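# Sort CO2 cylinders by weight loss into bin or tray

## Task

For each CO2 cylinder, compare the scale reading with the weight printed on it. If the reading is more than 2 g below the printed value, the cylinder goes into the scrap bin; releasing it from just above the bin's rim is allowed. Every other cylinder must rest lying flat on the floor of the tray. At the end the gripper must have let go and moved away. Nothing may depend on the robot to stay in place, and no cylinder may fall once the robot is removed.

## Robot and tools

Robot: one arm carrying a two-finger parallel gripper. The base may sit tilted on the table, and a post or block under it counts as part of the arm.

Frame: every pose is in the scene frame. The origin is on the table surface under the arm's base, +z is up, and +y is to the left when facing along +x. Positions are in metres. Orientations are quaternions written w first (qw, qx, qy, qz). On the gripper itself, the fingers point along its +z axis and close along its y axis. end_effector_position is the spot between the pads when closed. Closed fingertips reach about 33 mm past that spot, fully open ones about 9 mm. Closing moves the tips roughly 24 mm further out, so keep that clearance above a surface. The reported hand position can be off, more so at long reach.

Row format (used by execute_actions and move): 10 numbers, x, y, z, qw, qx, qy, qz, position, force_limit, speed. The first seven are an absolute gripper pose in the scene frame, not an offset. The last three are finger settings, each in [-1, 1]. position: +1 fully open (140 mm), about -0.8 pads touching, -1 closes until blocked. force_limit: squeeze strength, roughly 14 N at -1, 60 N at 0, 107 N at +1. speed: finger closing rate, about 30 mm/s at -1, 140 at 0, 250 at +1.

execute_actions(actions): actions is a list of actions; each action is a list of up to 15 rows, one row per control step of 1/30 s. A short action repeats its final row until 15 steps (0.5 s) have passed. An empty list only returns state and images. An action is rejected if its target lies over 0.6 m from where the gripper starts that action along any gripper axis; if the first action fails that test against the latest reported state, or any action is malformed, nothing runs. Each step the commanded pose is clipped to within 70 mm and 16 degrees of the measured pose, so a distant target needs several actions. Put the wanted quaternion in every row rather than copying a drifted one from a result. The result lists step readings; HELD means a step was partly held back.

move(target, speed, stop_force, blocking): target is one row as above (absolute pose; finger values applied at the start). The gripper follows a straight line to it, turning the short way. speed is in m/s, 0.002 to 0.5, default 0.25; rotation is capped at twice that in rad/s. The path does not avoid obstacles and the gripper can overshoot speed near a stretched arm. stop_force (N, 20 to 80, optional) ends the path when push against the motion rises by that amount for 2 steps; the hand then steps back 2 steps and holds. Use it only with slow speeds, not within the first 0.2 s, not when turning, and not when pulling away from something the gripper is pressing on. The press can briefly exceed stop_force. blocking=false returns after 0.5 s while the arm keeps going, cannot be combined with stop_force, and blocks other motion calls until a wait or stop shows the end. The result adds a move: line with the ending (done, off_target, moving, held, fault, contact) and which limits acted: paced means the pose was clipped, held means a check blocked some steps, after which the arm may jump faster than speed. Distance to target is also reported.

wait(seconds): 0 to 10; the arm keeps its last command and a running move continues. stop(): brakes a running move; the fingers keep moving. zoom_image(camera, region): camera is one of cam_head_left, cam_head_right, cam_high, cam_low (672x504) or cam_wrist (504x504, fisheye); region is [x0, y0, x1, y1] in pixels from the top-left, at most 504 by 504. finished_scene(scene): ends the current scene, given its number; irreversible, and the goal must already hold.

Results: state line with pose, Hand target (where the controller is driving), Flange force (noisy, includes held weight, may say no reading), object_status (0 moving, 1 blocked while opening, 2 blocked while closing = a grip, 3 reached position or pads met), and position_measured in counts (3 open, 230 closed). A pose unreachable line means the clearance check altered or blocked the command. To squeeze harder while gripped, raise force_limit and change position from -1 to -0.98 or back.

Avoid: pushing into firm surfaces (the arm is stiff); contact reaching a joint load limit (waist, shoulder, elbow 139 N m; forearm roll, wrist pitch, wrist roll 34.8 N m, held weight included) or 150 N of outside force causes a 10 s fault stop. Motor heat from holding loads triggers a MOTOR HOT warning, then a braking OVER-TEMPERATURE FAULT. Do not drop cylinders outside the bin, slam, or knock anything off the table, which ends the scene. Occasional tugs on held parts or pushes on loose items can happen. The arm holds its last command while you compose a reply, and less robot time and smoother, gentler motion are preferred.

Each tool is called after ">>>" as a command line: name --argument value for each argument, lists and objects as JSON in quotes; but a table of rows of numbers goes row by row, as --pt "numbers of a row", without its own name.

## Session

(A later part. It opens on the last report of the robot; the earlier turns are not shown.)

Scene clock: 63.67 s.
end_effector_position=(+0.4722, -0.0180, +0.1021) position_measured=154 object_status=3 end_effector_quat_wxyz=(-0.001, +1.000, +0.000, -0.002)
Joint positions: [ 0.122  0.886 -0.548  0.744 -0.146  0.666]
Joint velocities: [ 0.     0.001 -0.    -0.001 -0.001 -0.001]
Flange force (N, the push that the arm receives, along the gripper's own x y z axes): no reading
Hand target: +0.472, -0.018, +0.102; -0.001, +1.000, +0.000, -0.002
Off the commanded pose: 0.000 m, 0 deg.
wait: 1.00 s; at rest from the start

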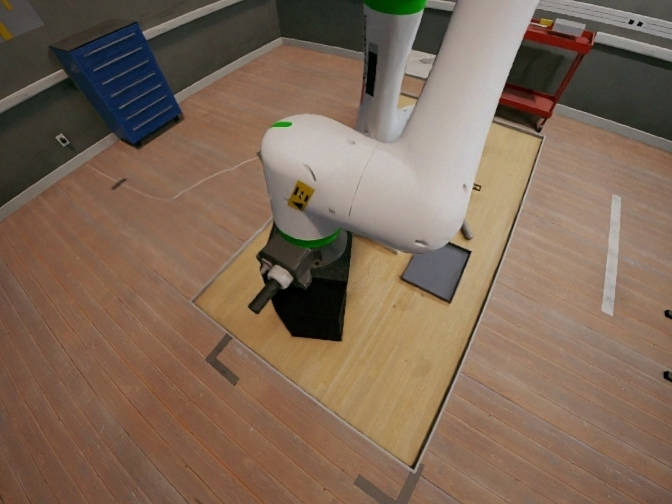

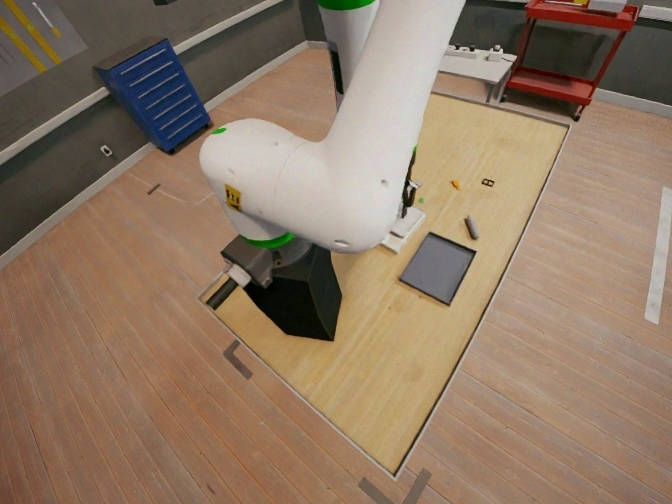

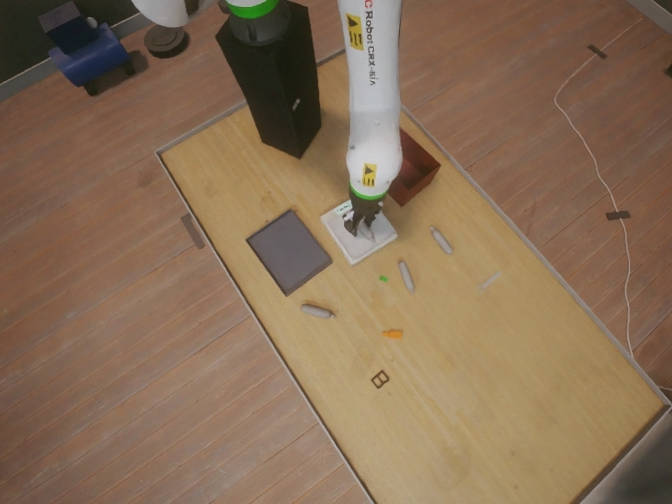

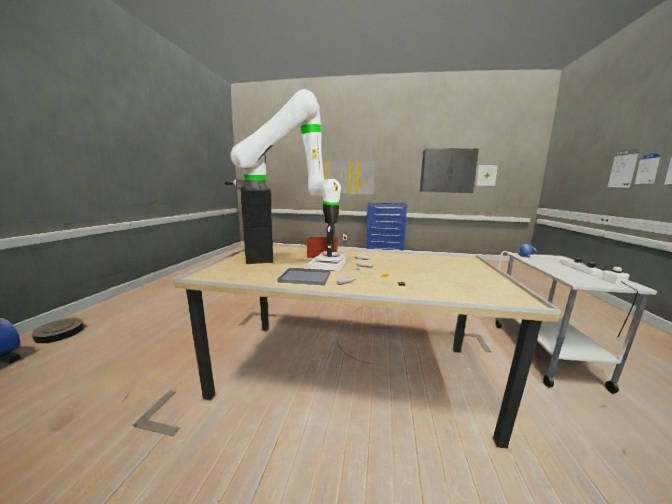

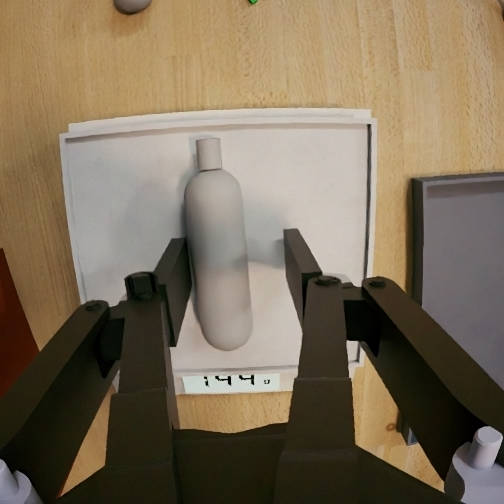

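144: scrap.

>>> move --target '[0.472,-0.018,0.102,0,1,0,0,-1,0,0]'

>>> move --target '[0.47,0,0.21,0,1,0,0,-1,0,0]'

>>> move --target '[0.38,0.21,0.21,0,1,0,0,-1,0,0]'

Scene clock: 68.77 s.
end_effector_position=(+0.4722, -0.0180, +0.1021) position_measured=192 object_status=2 end_effector_quat_wxyz=(-0.001, +1.000, +0.000, -0.002)
Joint positions: [ 0.114  0.885 -0.557  0.786 -0.14   0.631]
Joint velocities: [-0.014 -0.005 -0.015  0.075  0.011 -0.061]
Flange force (N, the push that the arm receives, along the gripper's own x y z axes): no reading
Hand target: +0.472, -0.018, +0.102; -0.001, +1.000, +0.000, -0.002
Off the commanded pose: 0.000 m, 0 deg.
move: done

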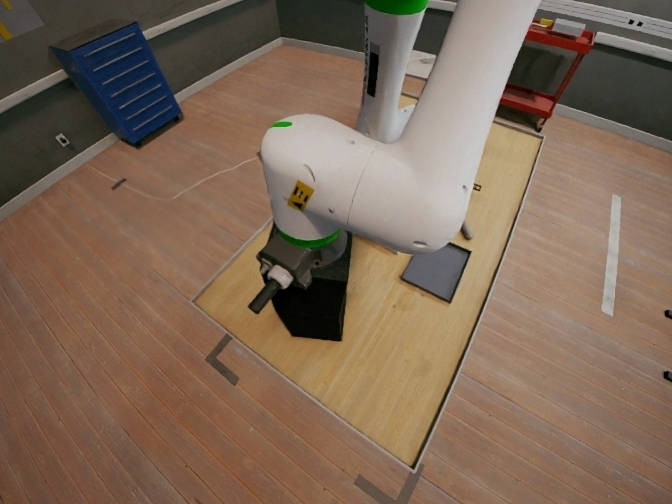

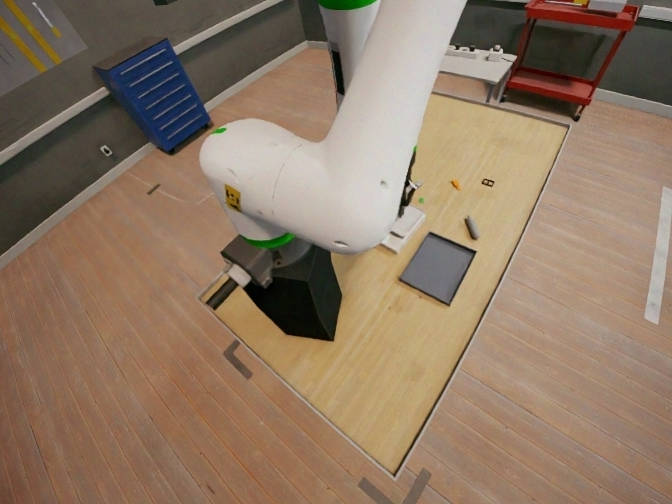

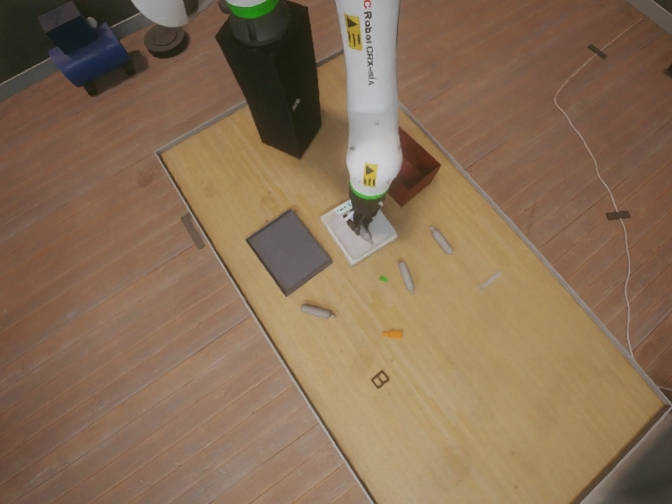

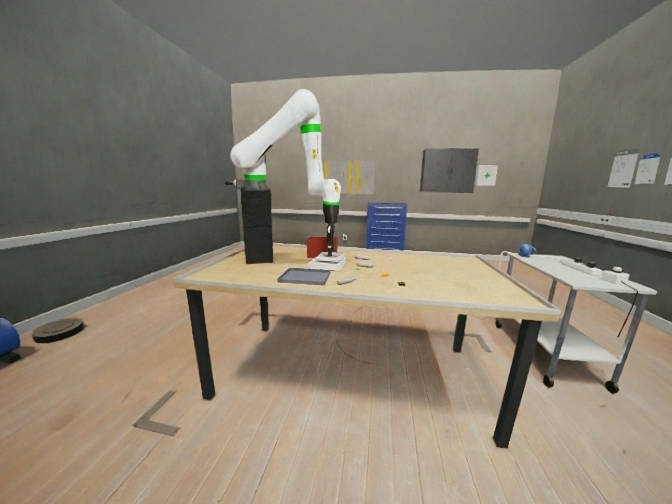

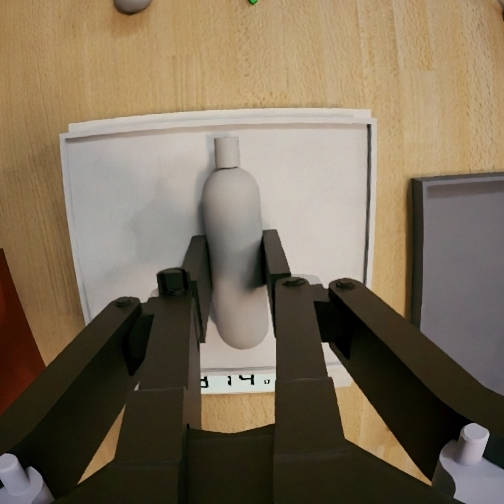

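Scene clock: 70.07 s.
end_effector_position=(+0.4701, +0.0002, +0.2099) position_measured=192 object_status=2 end_effector_quat_wxyz=(-0.000, +1.000, +0.000, -0.000)
Joint positions: [ 0.253  0.634 -0.524  0.266 -0.408  1.027]
Joint velocities: [-0.003  0.002  0.009 -0.016 -0.009  0.019]
Flange force (N, the push that the arm receives, along the gripper's own x y z axes): [-7.1 -1.8 -3.5]
Hand target: +0.470, +0.000, +0.210; -0.000, +1.000, +0.000, -0.000
Off the commanded pose: 0.000 m, 0 deg.
move: done

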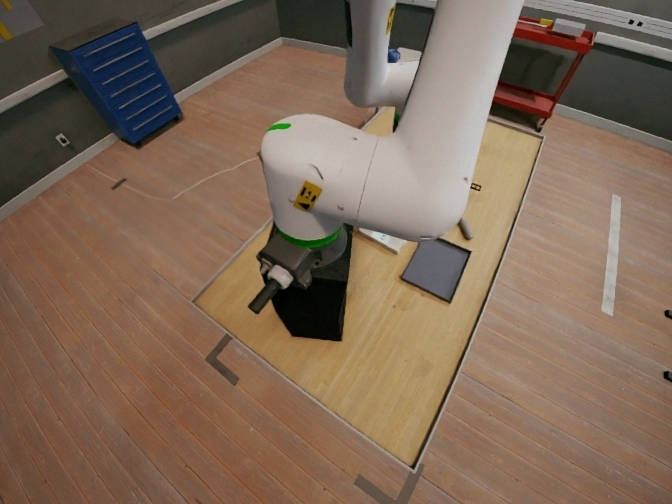

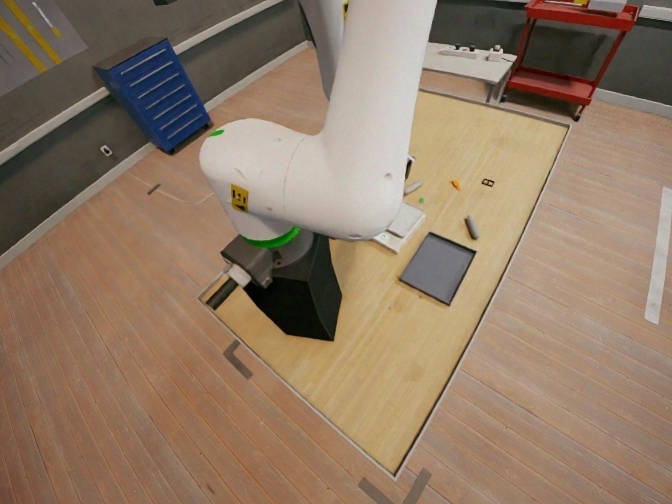

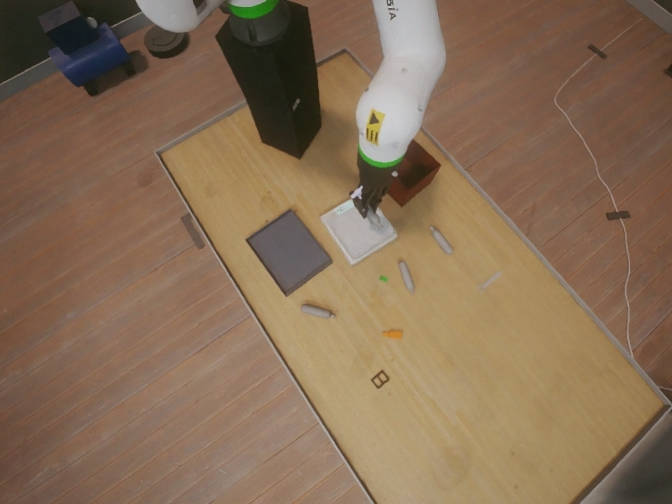

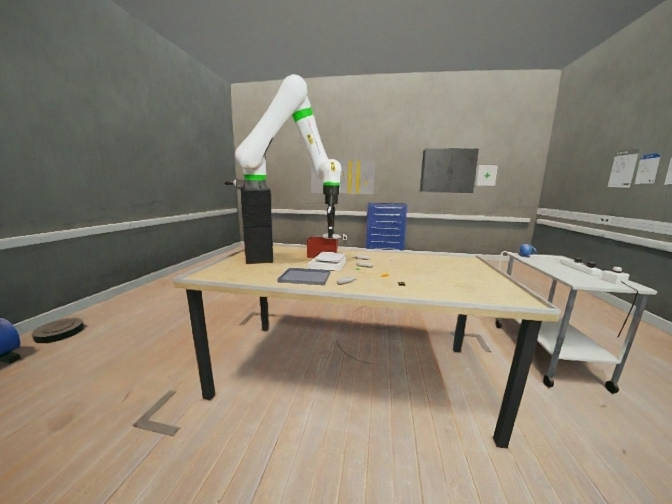

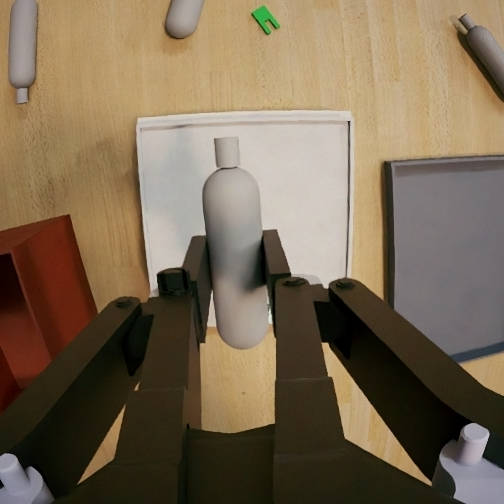

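Scene clock: 71.47 s.
end_effector_position=(+0.3805, +0.2088, +0.2101) position_measured=192 object_status=2 end_effector_quat_wxyz=(+0.001, +1.000, -0.000, +0.001)
Joint positions: [ 0.776  0.656 -0.607  0.295 -0.358  0.47 ]
Joint velocities: [ 0.002 -0.001 -0.004  0.009  0.004 -0.01 ]
Flange force (N, the push that the arm receives, along the gripper's own x y z axes): [-2.1 3.1 -3.6]
Hand target: +0.380, +0.209, +0.210; +0.001, +1.000, -0.000, +0.001
Off the commanded pose: 0.001 m, 0 deg.
move: done

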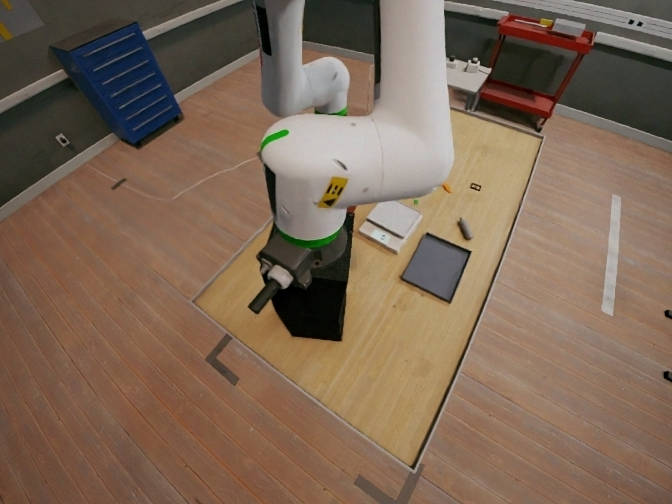

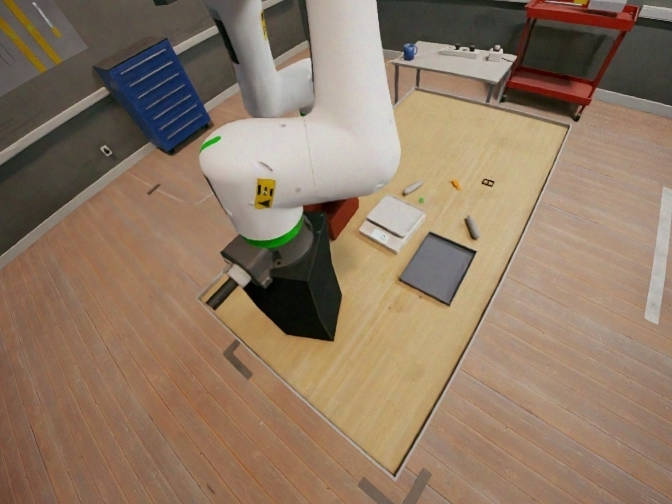

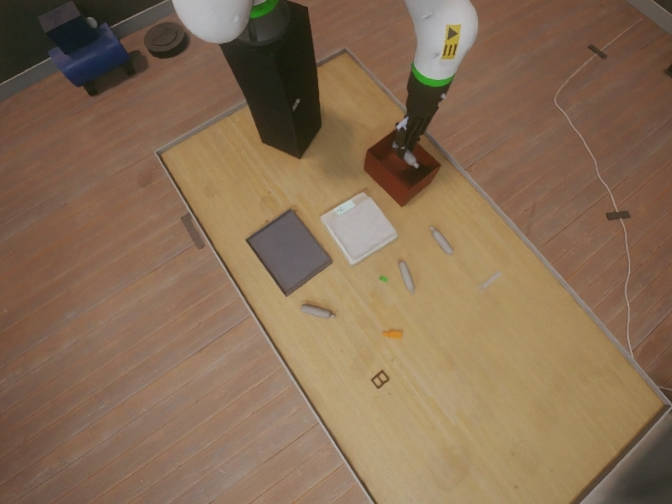

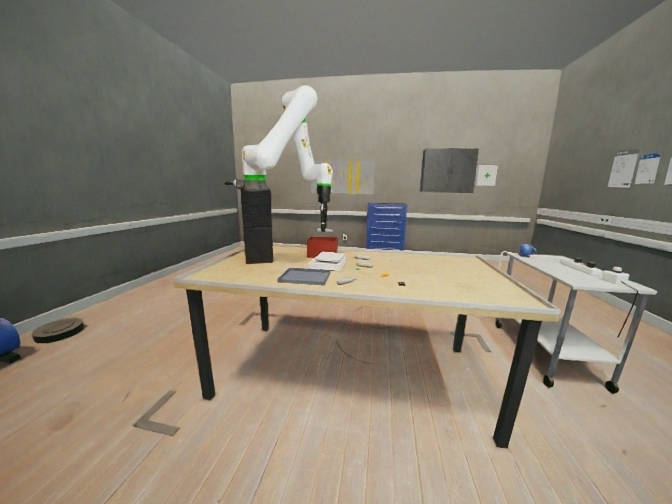

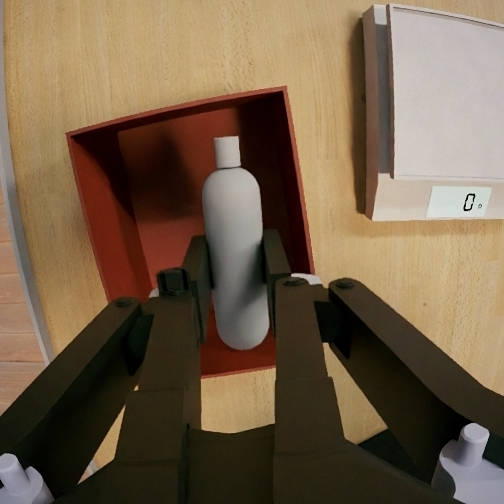

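>>> move --target '[0.365,0.232,0.15,0,0.995,0.1,0,-1,0,0]' --speed 0.15

>>> move --target '[0.365,0.232,0.15,0,0.995,0.1,0,-0.2,0,0]'

>>> move --target '[0.4,0.23,0.21,0,1,0,0,0,0,0]'

>>> move --target '[0.52,0.21,0.19,0,1,0,0,0,0,0]'

>>> move --target '[0.625,0.205,0.11,0,1,0,0,0,0,0]'

Scene clock: 78.37 s.
end_effector_position=(+0.3650, +0.2317, +0.1501) position_measured=192 object_status=2 end_effector_quat_wxyz=(+0.000, +0.995, +0.100, -0.001)
Joint positions: [ 0.795  0.813 -0.624  0.518 -0.198  0.419]
Joint velocities: [-0.02  -0.005 -0.049  0.176  0.039 -0.154]
Flange force (N, the push that the arm receives, along the gripper's own x y z axes): no reading
Hand target: +0.365, +0.232, +0.150; +0.000, +0.995, +0.100, -0.001
Off the commanded pose: 0.000 m, 0 deg.
move: done

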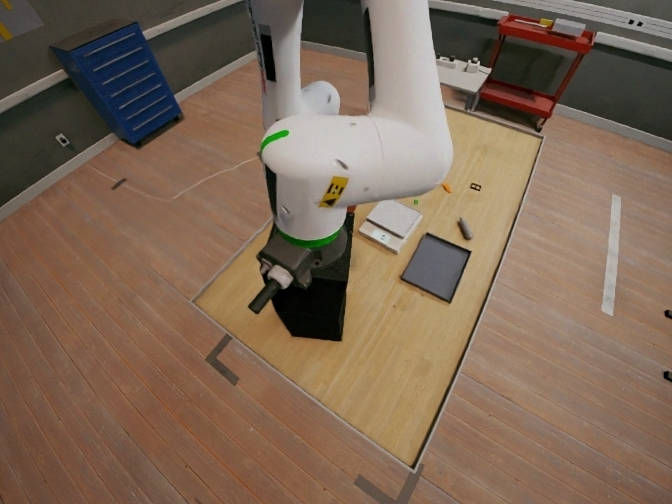

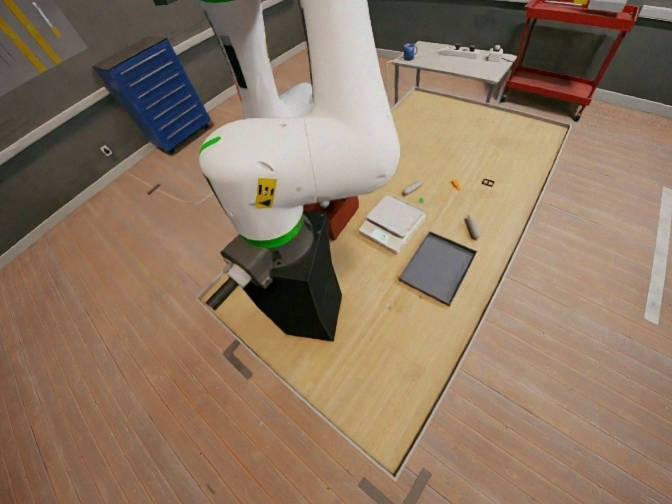

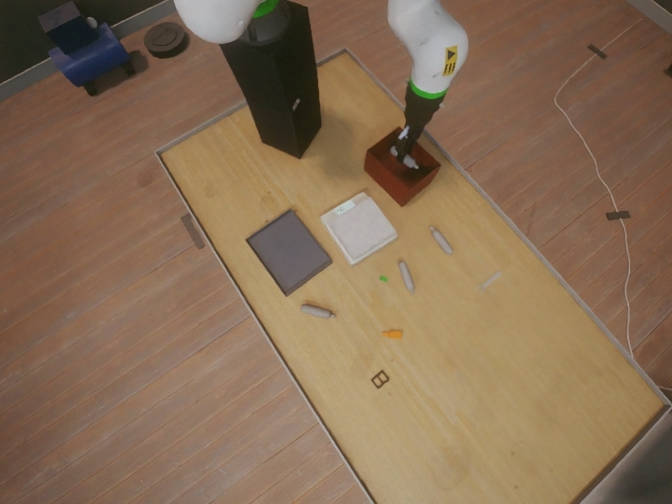

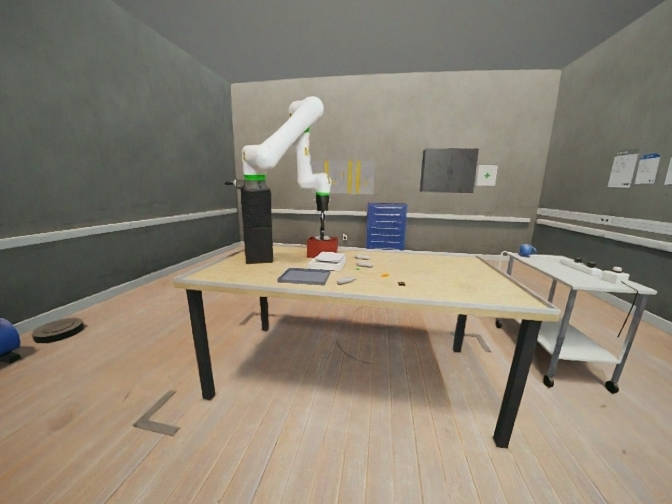

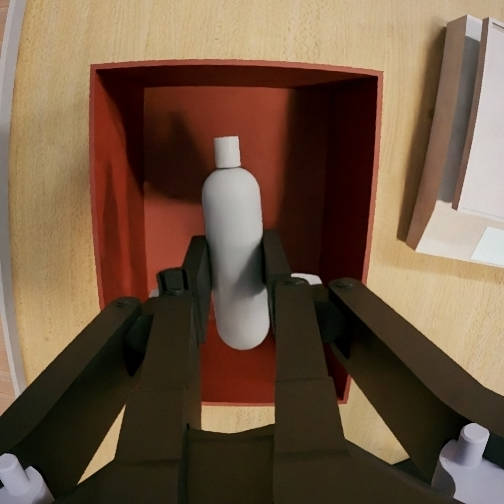

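Scene clock: 79.07 s.
end_effector_position=(+0.3650, +0.2320, +0.1500) position_measured=154 object_status=3 end_effector_quat_wxyz=(-0.000, +0.995, +0.100, -0.000)
Joint positions: [ 0.791  0.812 -0.634  0.551 -0.19   0.389]
Joint velocities: [-0.003 -0.001 -0.008  0.027  0.006 -0.023]
Flange force (N, the push that the arm receives, along the gripper's own x y z axes): no reading
Hand target: +0.365, +0.232, +0.150; -0.000, +0.995, +0.100, -0.000
Off the commanded pose: 0.000 m, 0 deg.
move: done

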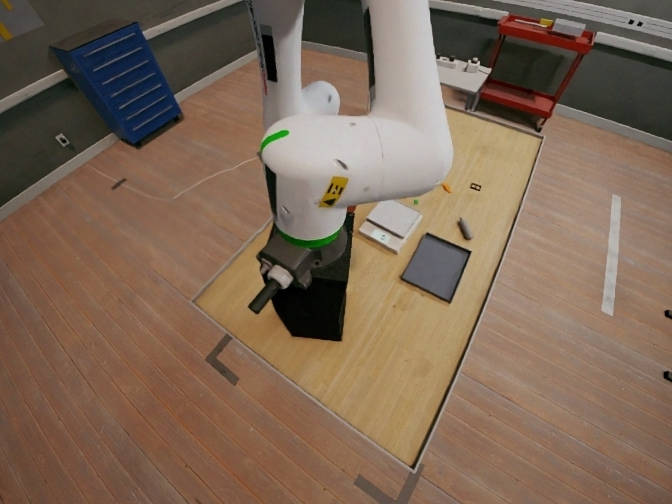

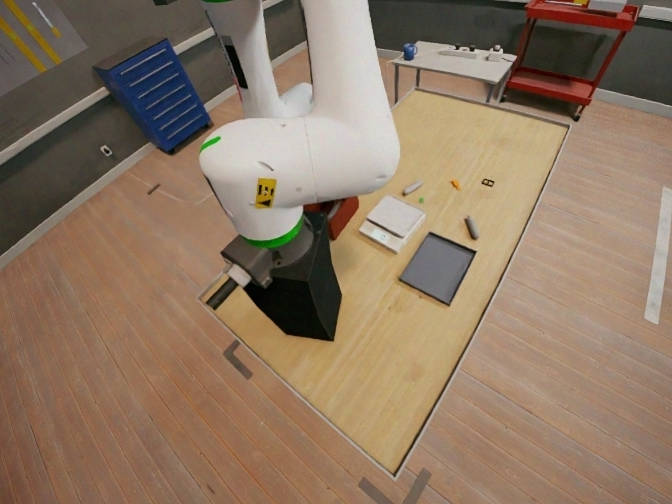

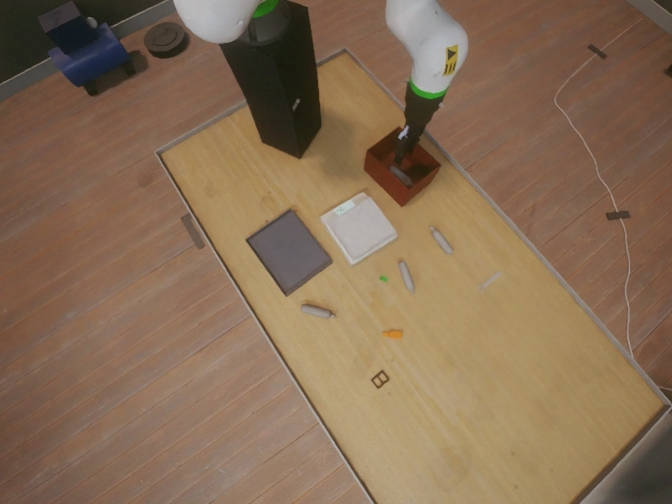

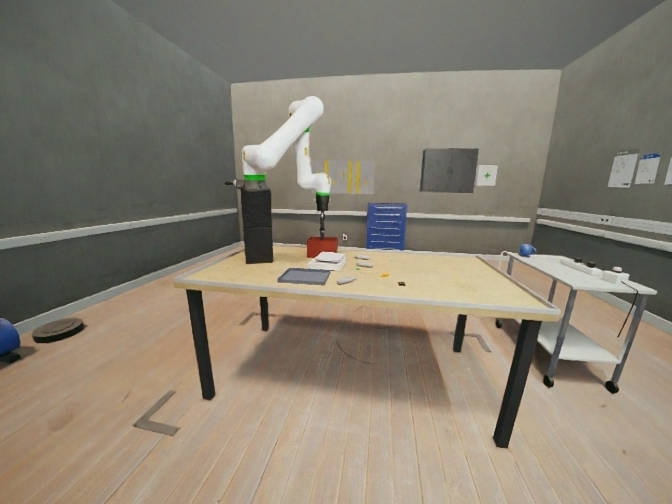

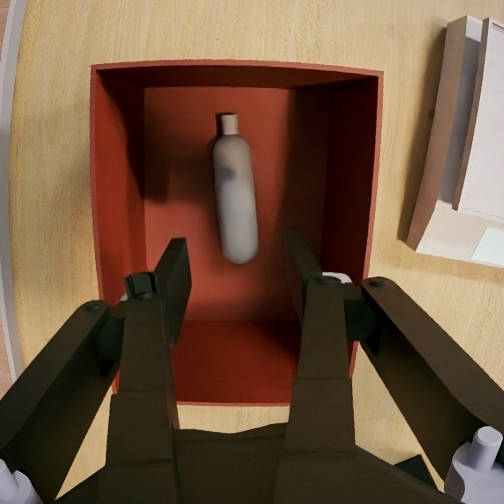

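Scene clock: 79.97 s.
end_effector_position=(+0.3998, +0.2303, +0.2098) position_measured=129 object_status=3 end_effector_quat_wxyz=(-0.000, +1.000, +0.000, -0.000)
Joint positions: [ 0.778  0.692 -0.515  0.251 -0.411  0.514]
Joint velocities: [-0.003  0.001  0.007 -0.01  -0.007  0.018]
Flange force (N, the push that the arm receives, along the gripper's own x y z axes): [-4.5 0.5 -2.4]
Hand target: +0.400, +0.230, +0.210; -0.000, +1.000, +0.000, -0.000
Off the commanded pose: 0.000 m, 0 deg.
move: done

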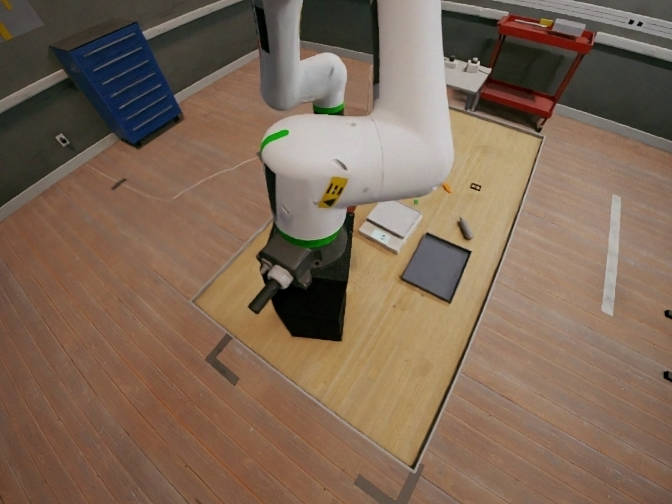

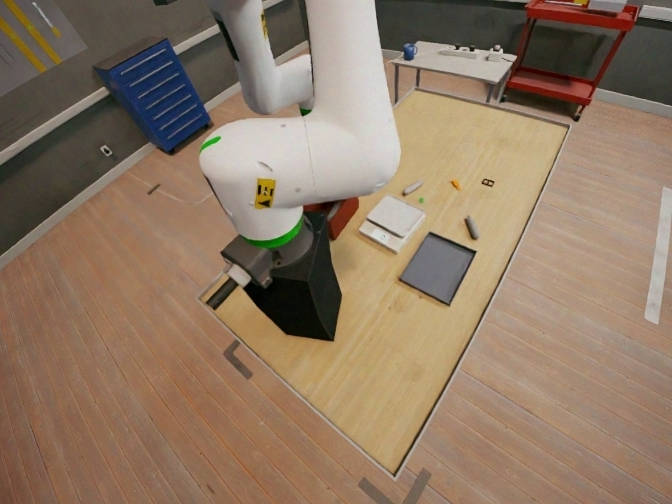

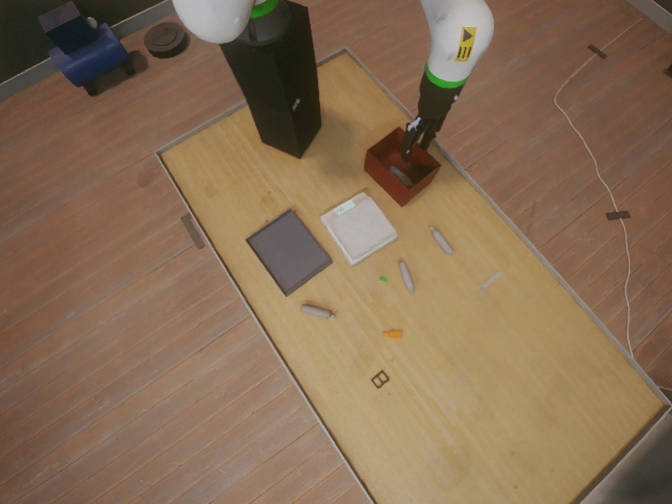

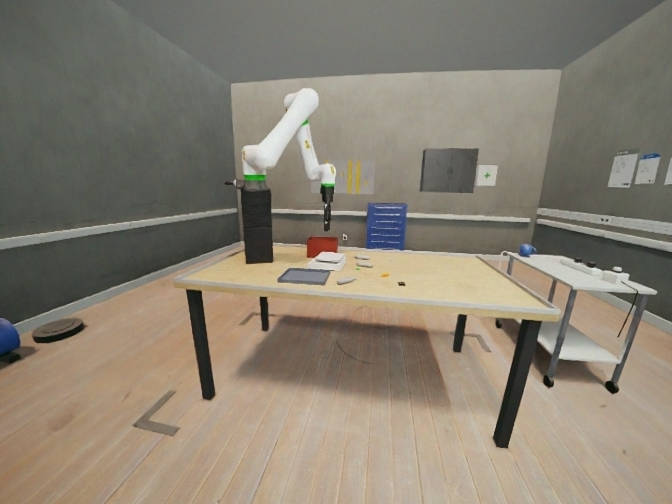

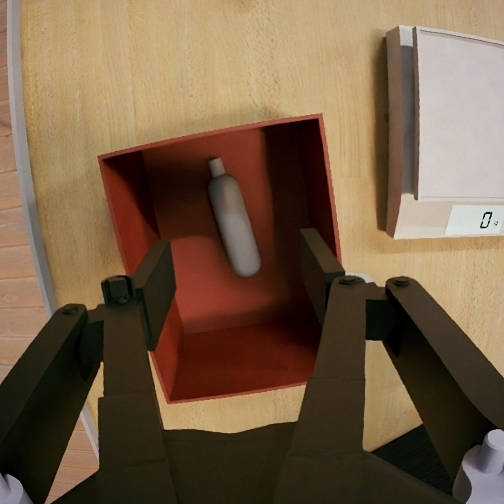

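Scene clock: 80.93 s.
end_effector_position=(+0.5196, +0.2106, +0.1897) position_measured=129 object_status=3 end_effector_quat_wxyz=(-0.000, +1.000, +0.000, -0.000)
Joint positions: [ 0.586  0.846 -0.199  0.199 -0.552  0.768]
Joint velocities: [-0.001  0.001  0.004 -0.003 -0.003  0.003]
Flange force (N, the push that the arm receives, along the gripper's own x y z axes): [-14.4 5.5 -6.8]
Hand target: +0.520, +0.211, +0.190; -0.000, +1.000, +0.000, -0.000
Off the commanded pose: 0.001 m, 0 deg.
move: done

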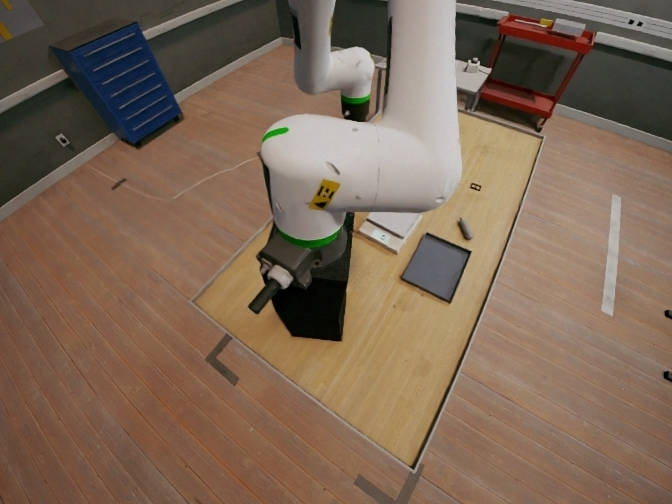

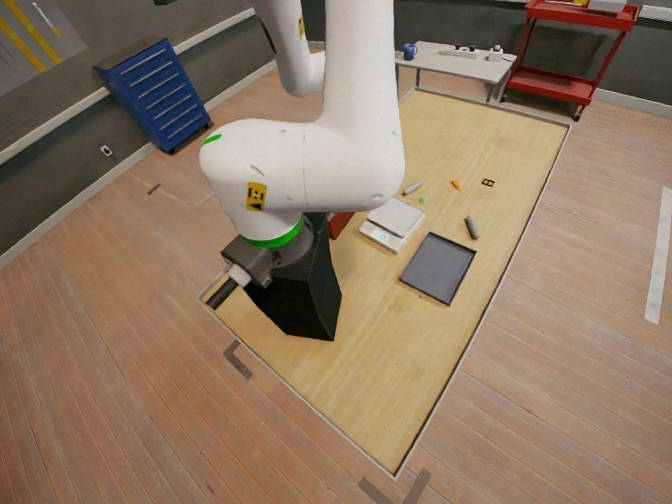

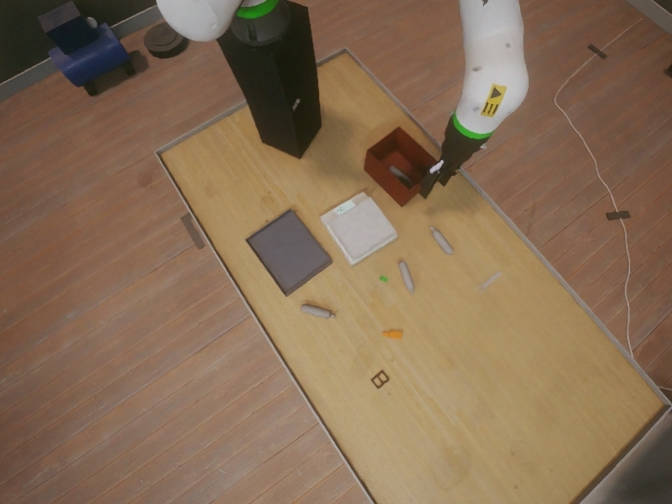

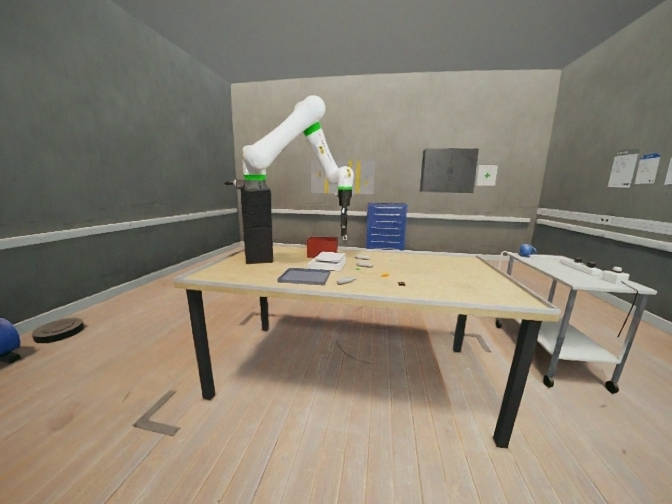

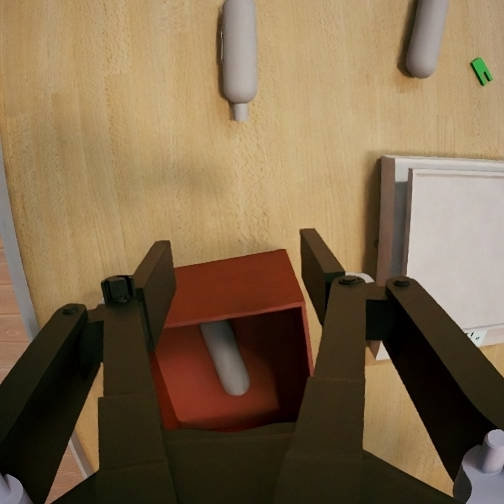

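Scene clock: 81.97 s.
end_effector_position=(+0.6247, +0.2053, +0.1098) position_measured=129 object_status=3 end_effector_quat_wxyz=(-0.000, +1.000, +0.000, -0.000)
Joint positions: [ 0.47   1.137  0.199  0.176 -0.644  0.913]
Joint velocities: [-0.001  0.003  0.003 -0.002 -0.001  0.001]
Flange force (N, the push that the arm receives, along the gripper's own x y z axes): [0.5 -0.5 -2.2]
Hand target: +0.625, +0.205, +0.110; -0.000, +1.000, +0.000, -0.000
Off the commanded pose: 0.000 m, 0 deg.
move: done

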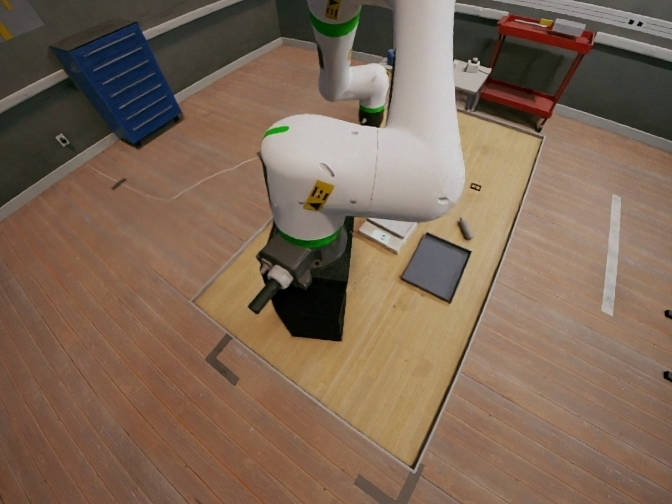

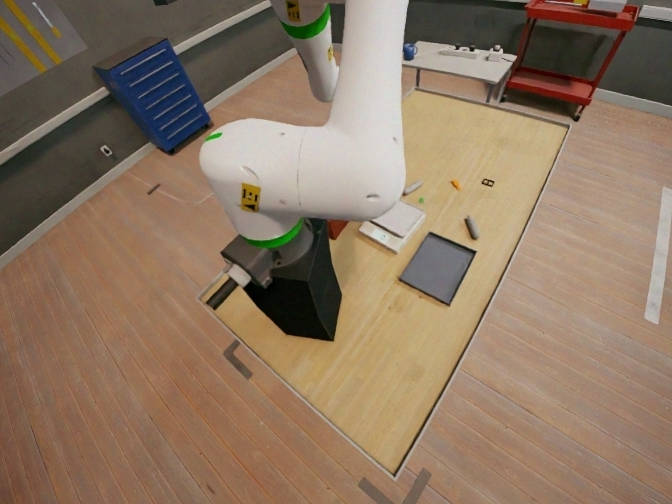

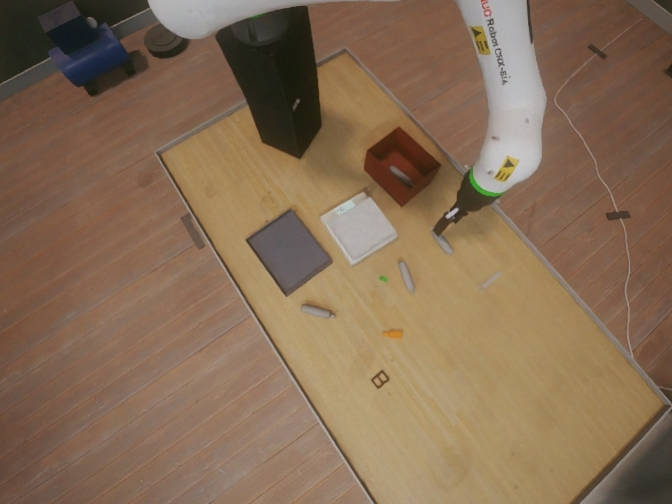

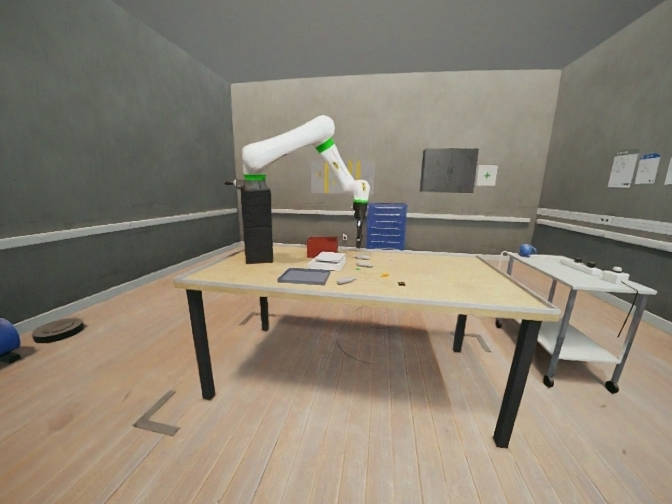

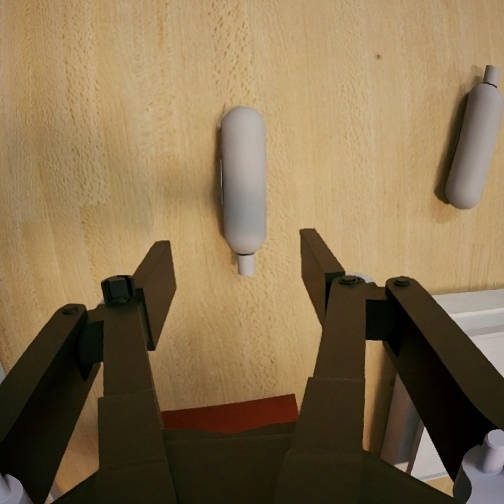

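>>> move --target '[0.62,0.29,0.09,0.383,0.924,0,0,0,0,0]' --speed 0.3

>>> zoom_image --camera "cam_wrist" --region '[150,80,350,280]'

Scene clock: 89.73 s.
end_effector_position=(+0.6196, +0.2889, +0.0905) position_measured=129 object_status=3 end_effector_quat_wxyz=(+0.359, +0.933, +0.010, +0.024)
Joint positions: [ 0.796  1.937  1.403  0.591 -1.652  0.591]
Joint velocities: [-0.     0.006  0.013  0.001 -0.004  0.009]
Flange force (N, the push that the arm receives, along the gripper's own x y z axes): no reading
Hand target: +0.620, +0.289, +0.090; +0.359, +0.933, +0.010, +0.024
Off the commanded pose: 0.001 m, 4 deg.
move: off_target

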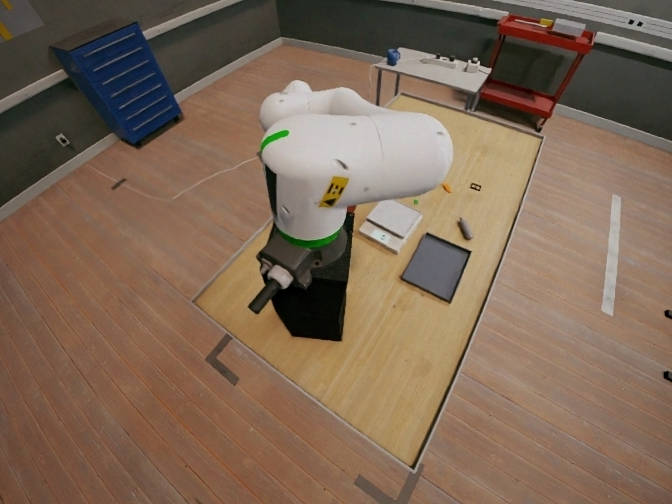

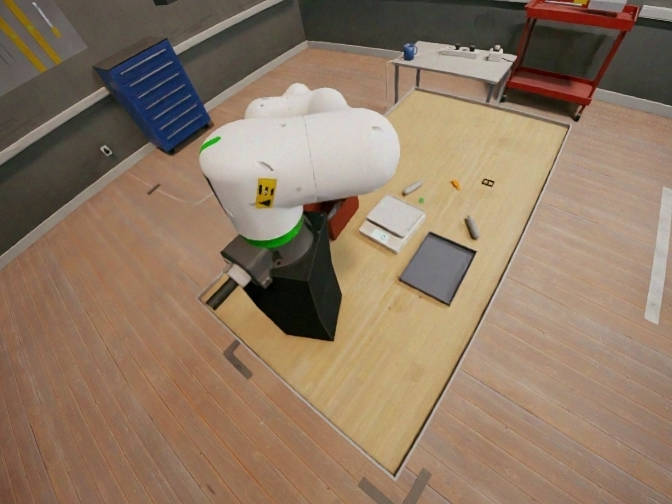

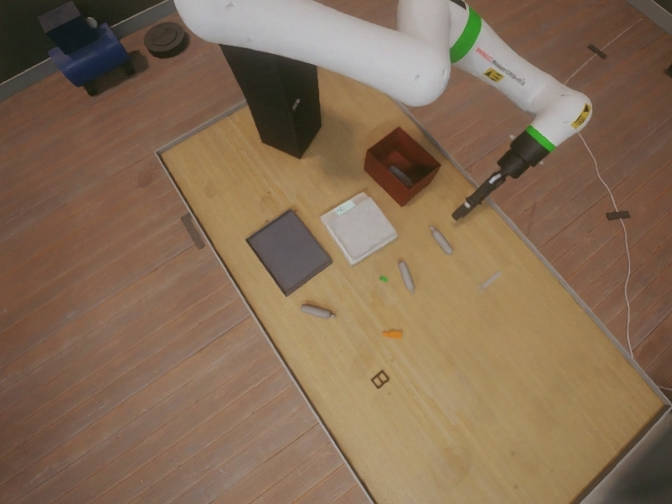

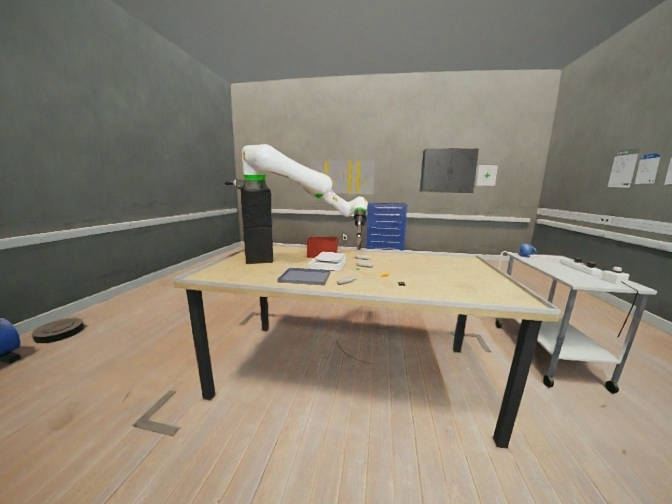

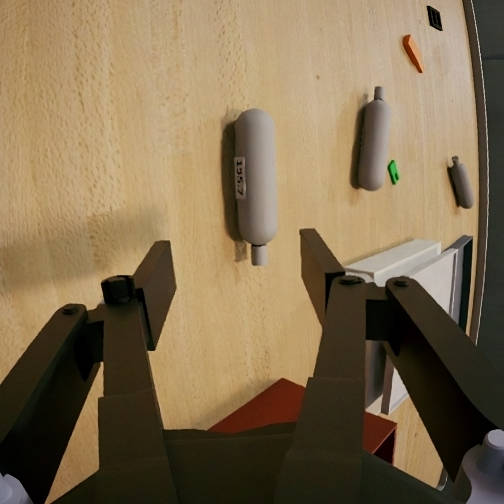

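Region (150, 80, 350, 280) of cam_wrist's 504x504 image, scaled by 2.520, with more detail than that image has.

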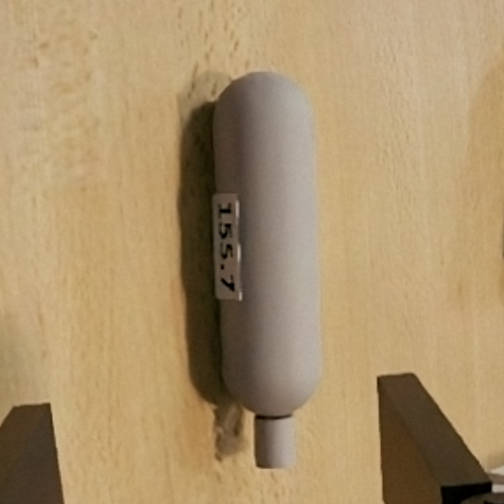

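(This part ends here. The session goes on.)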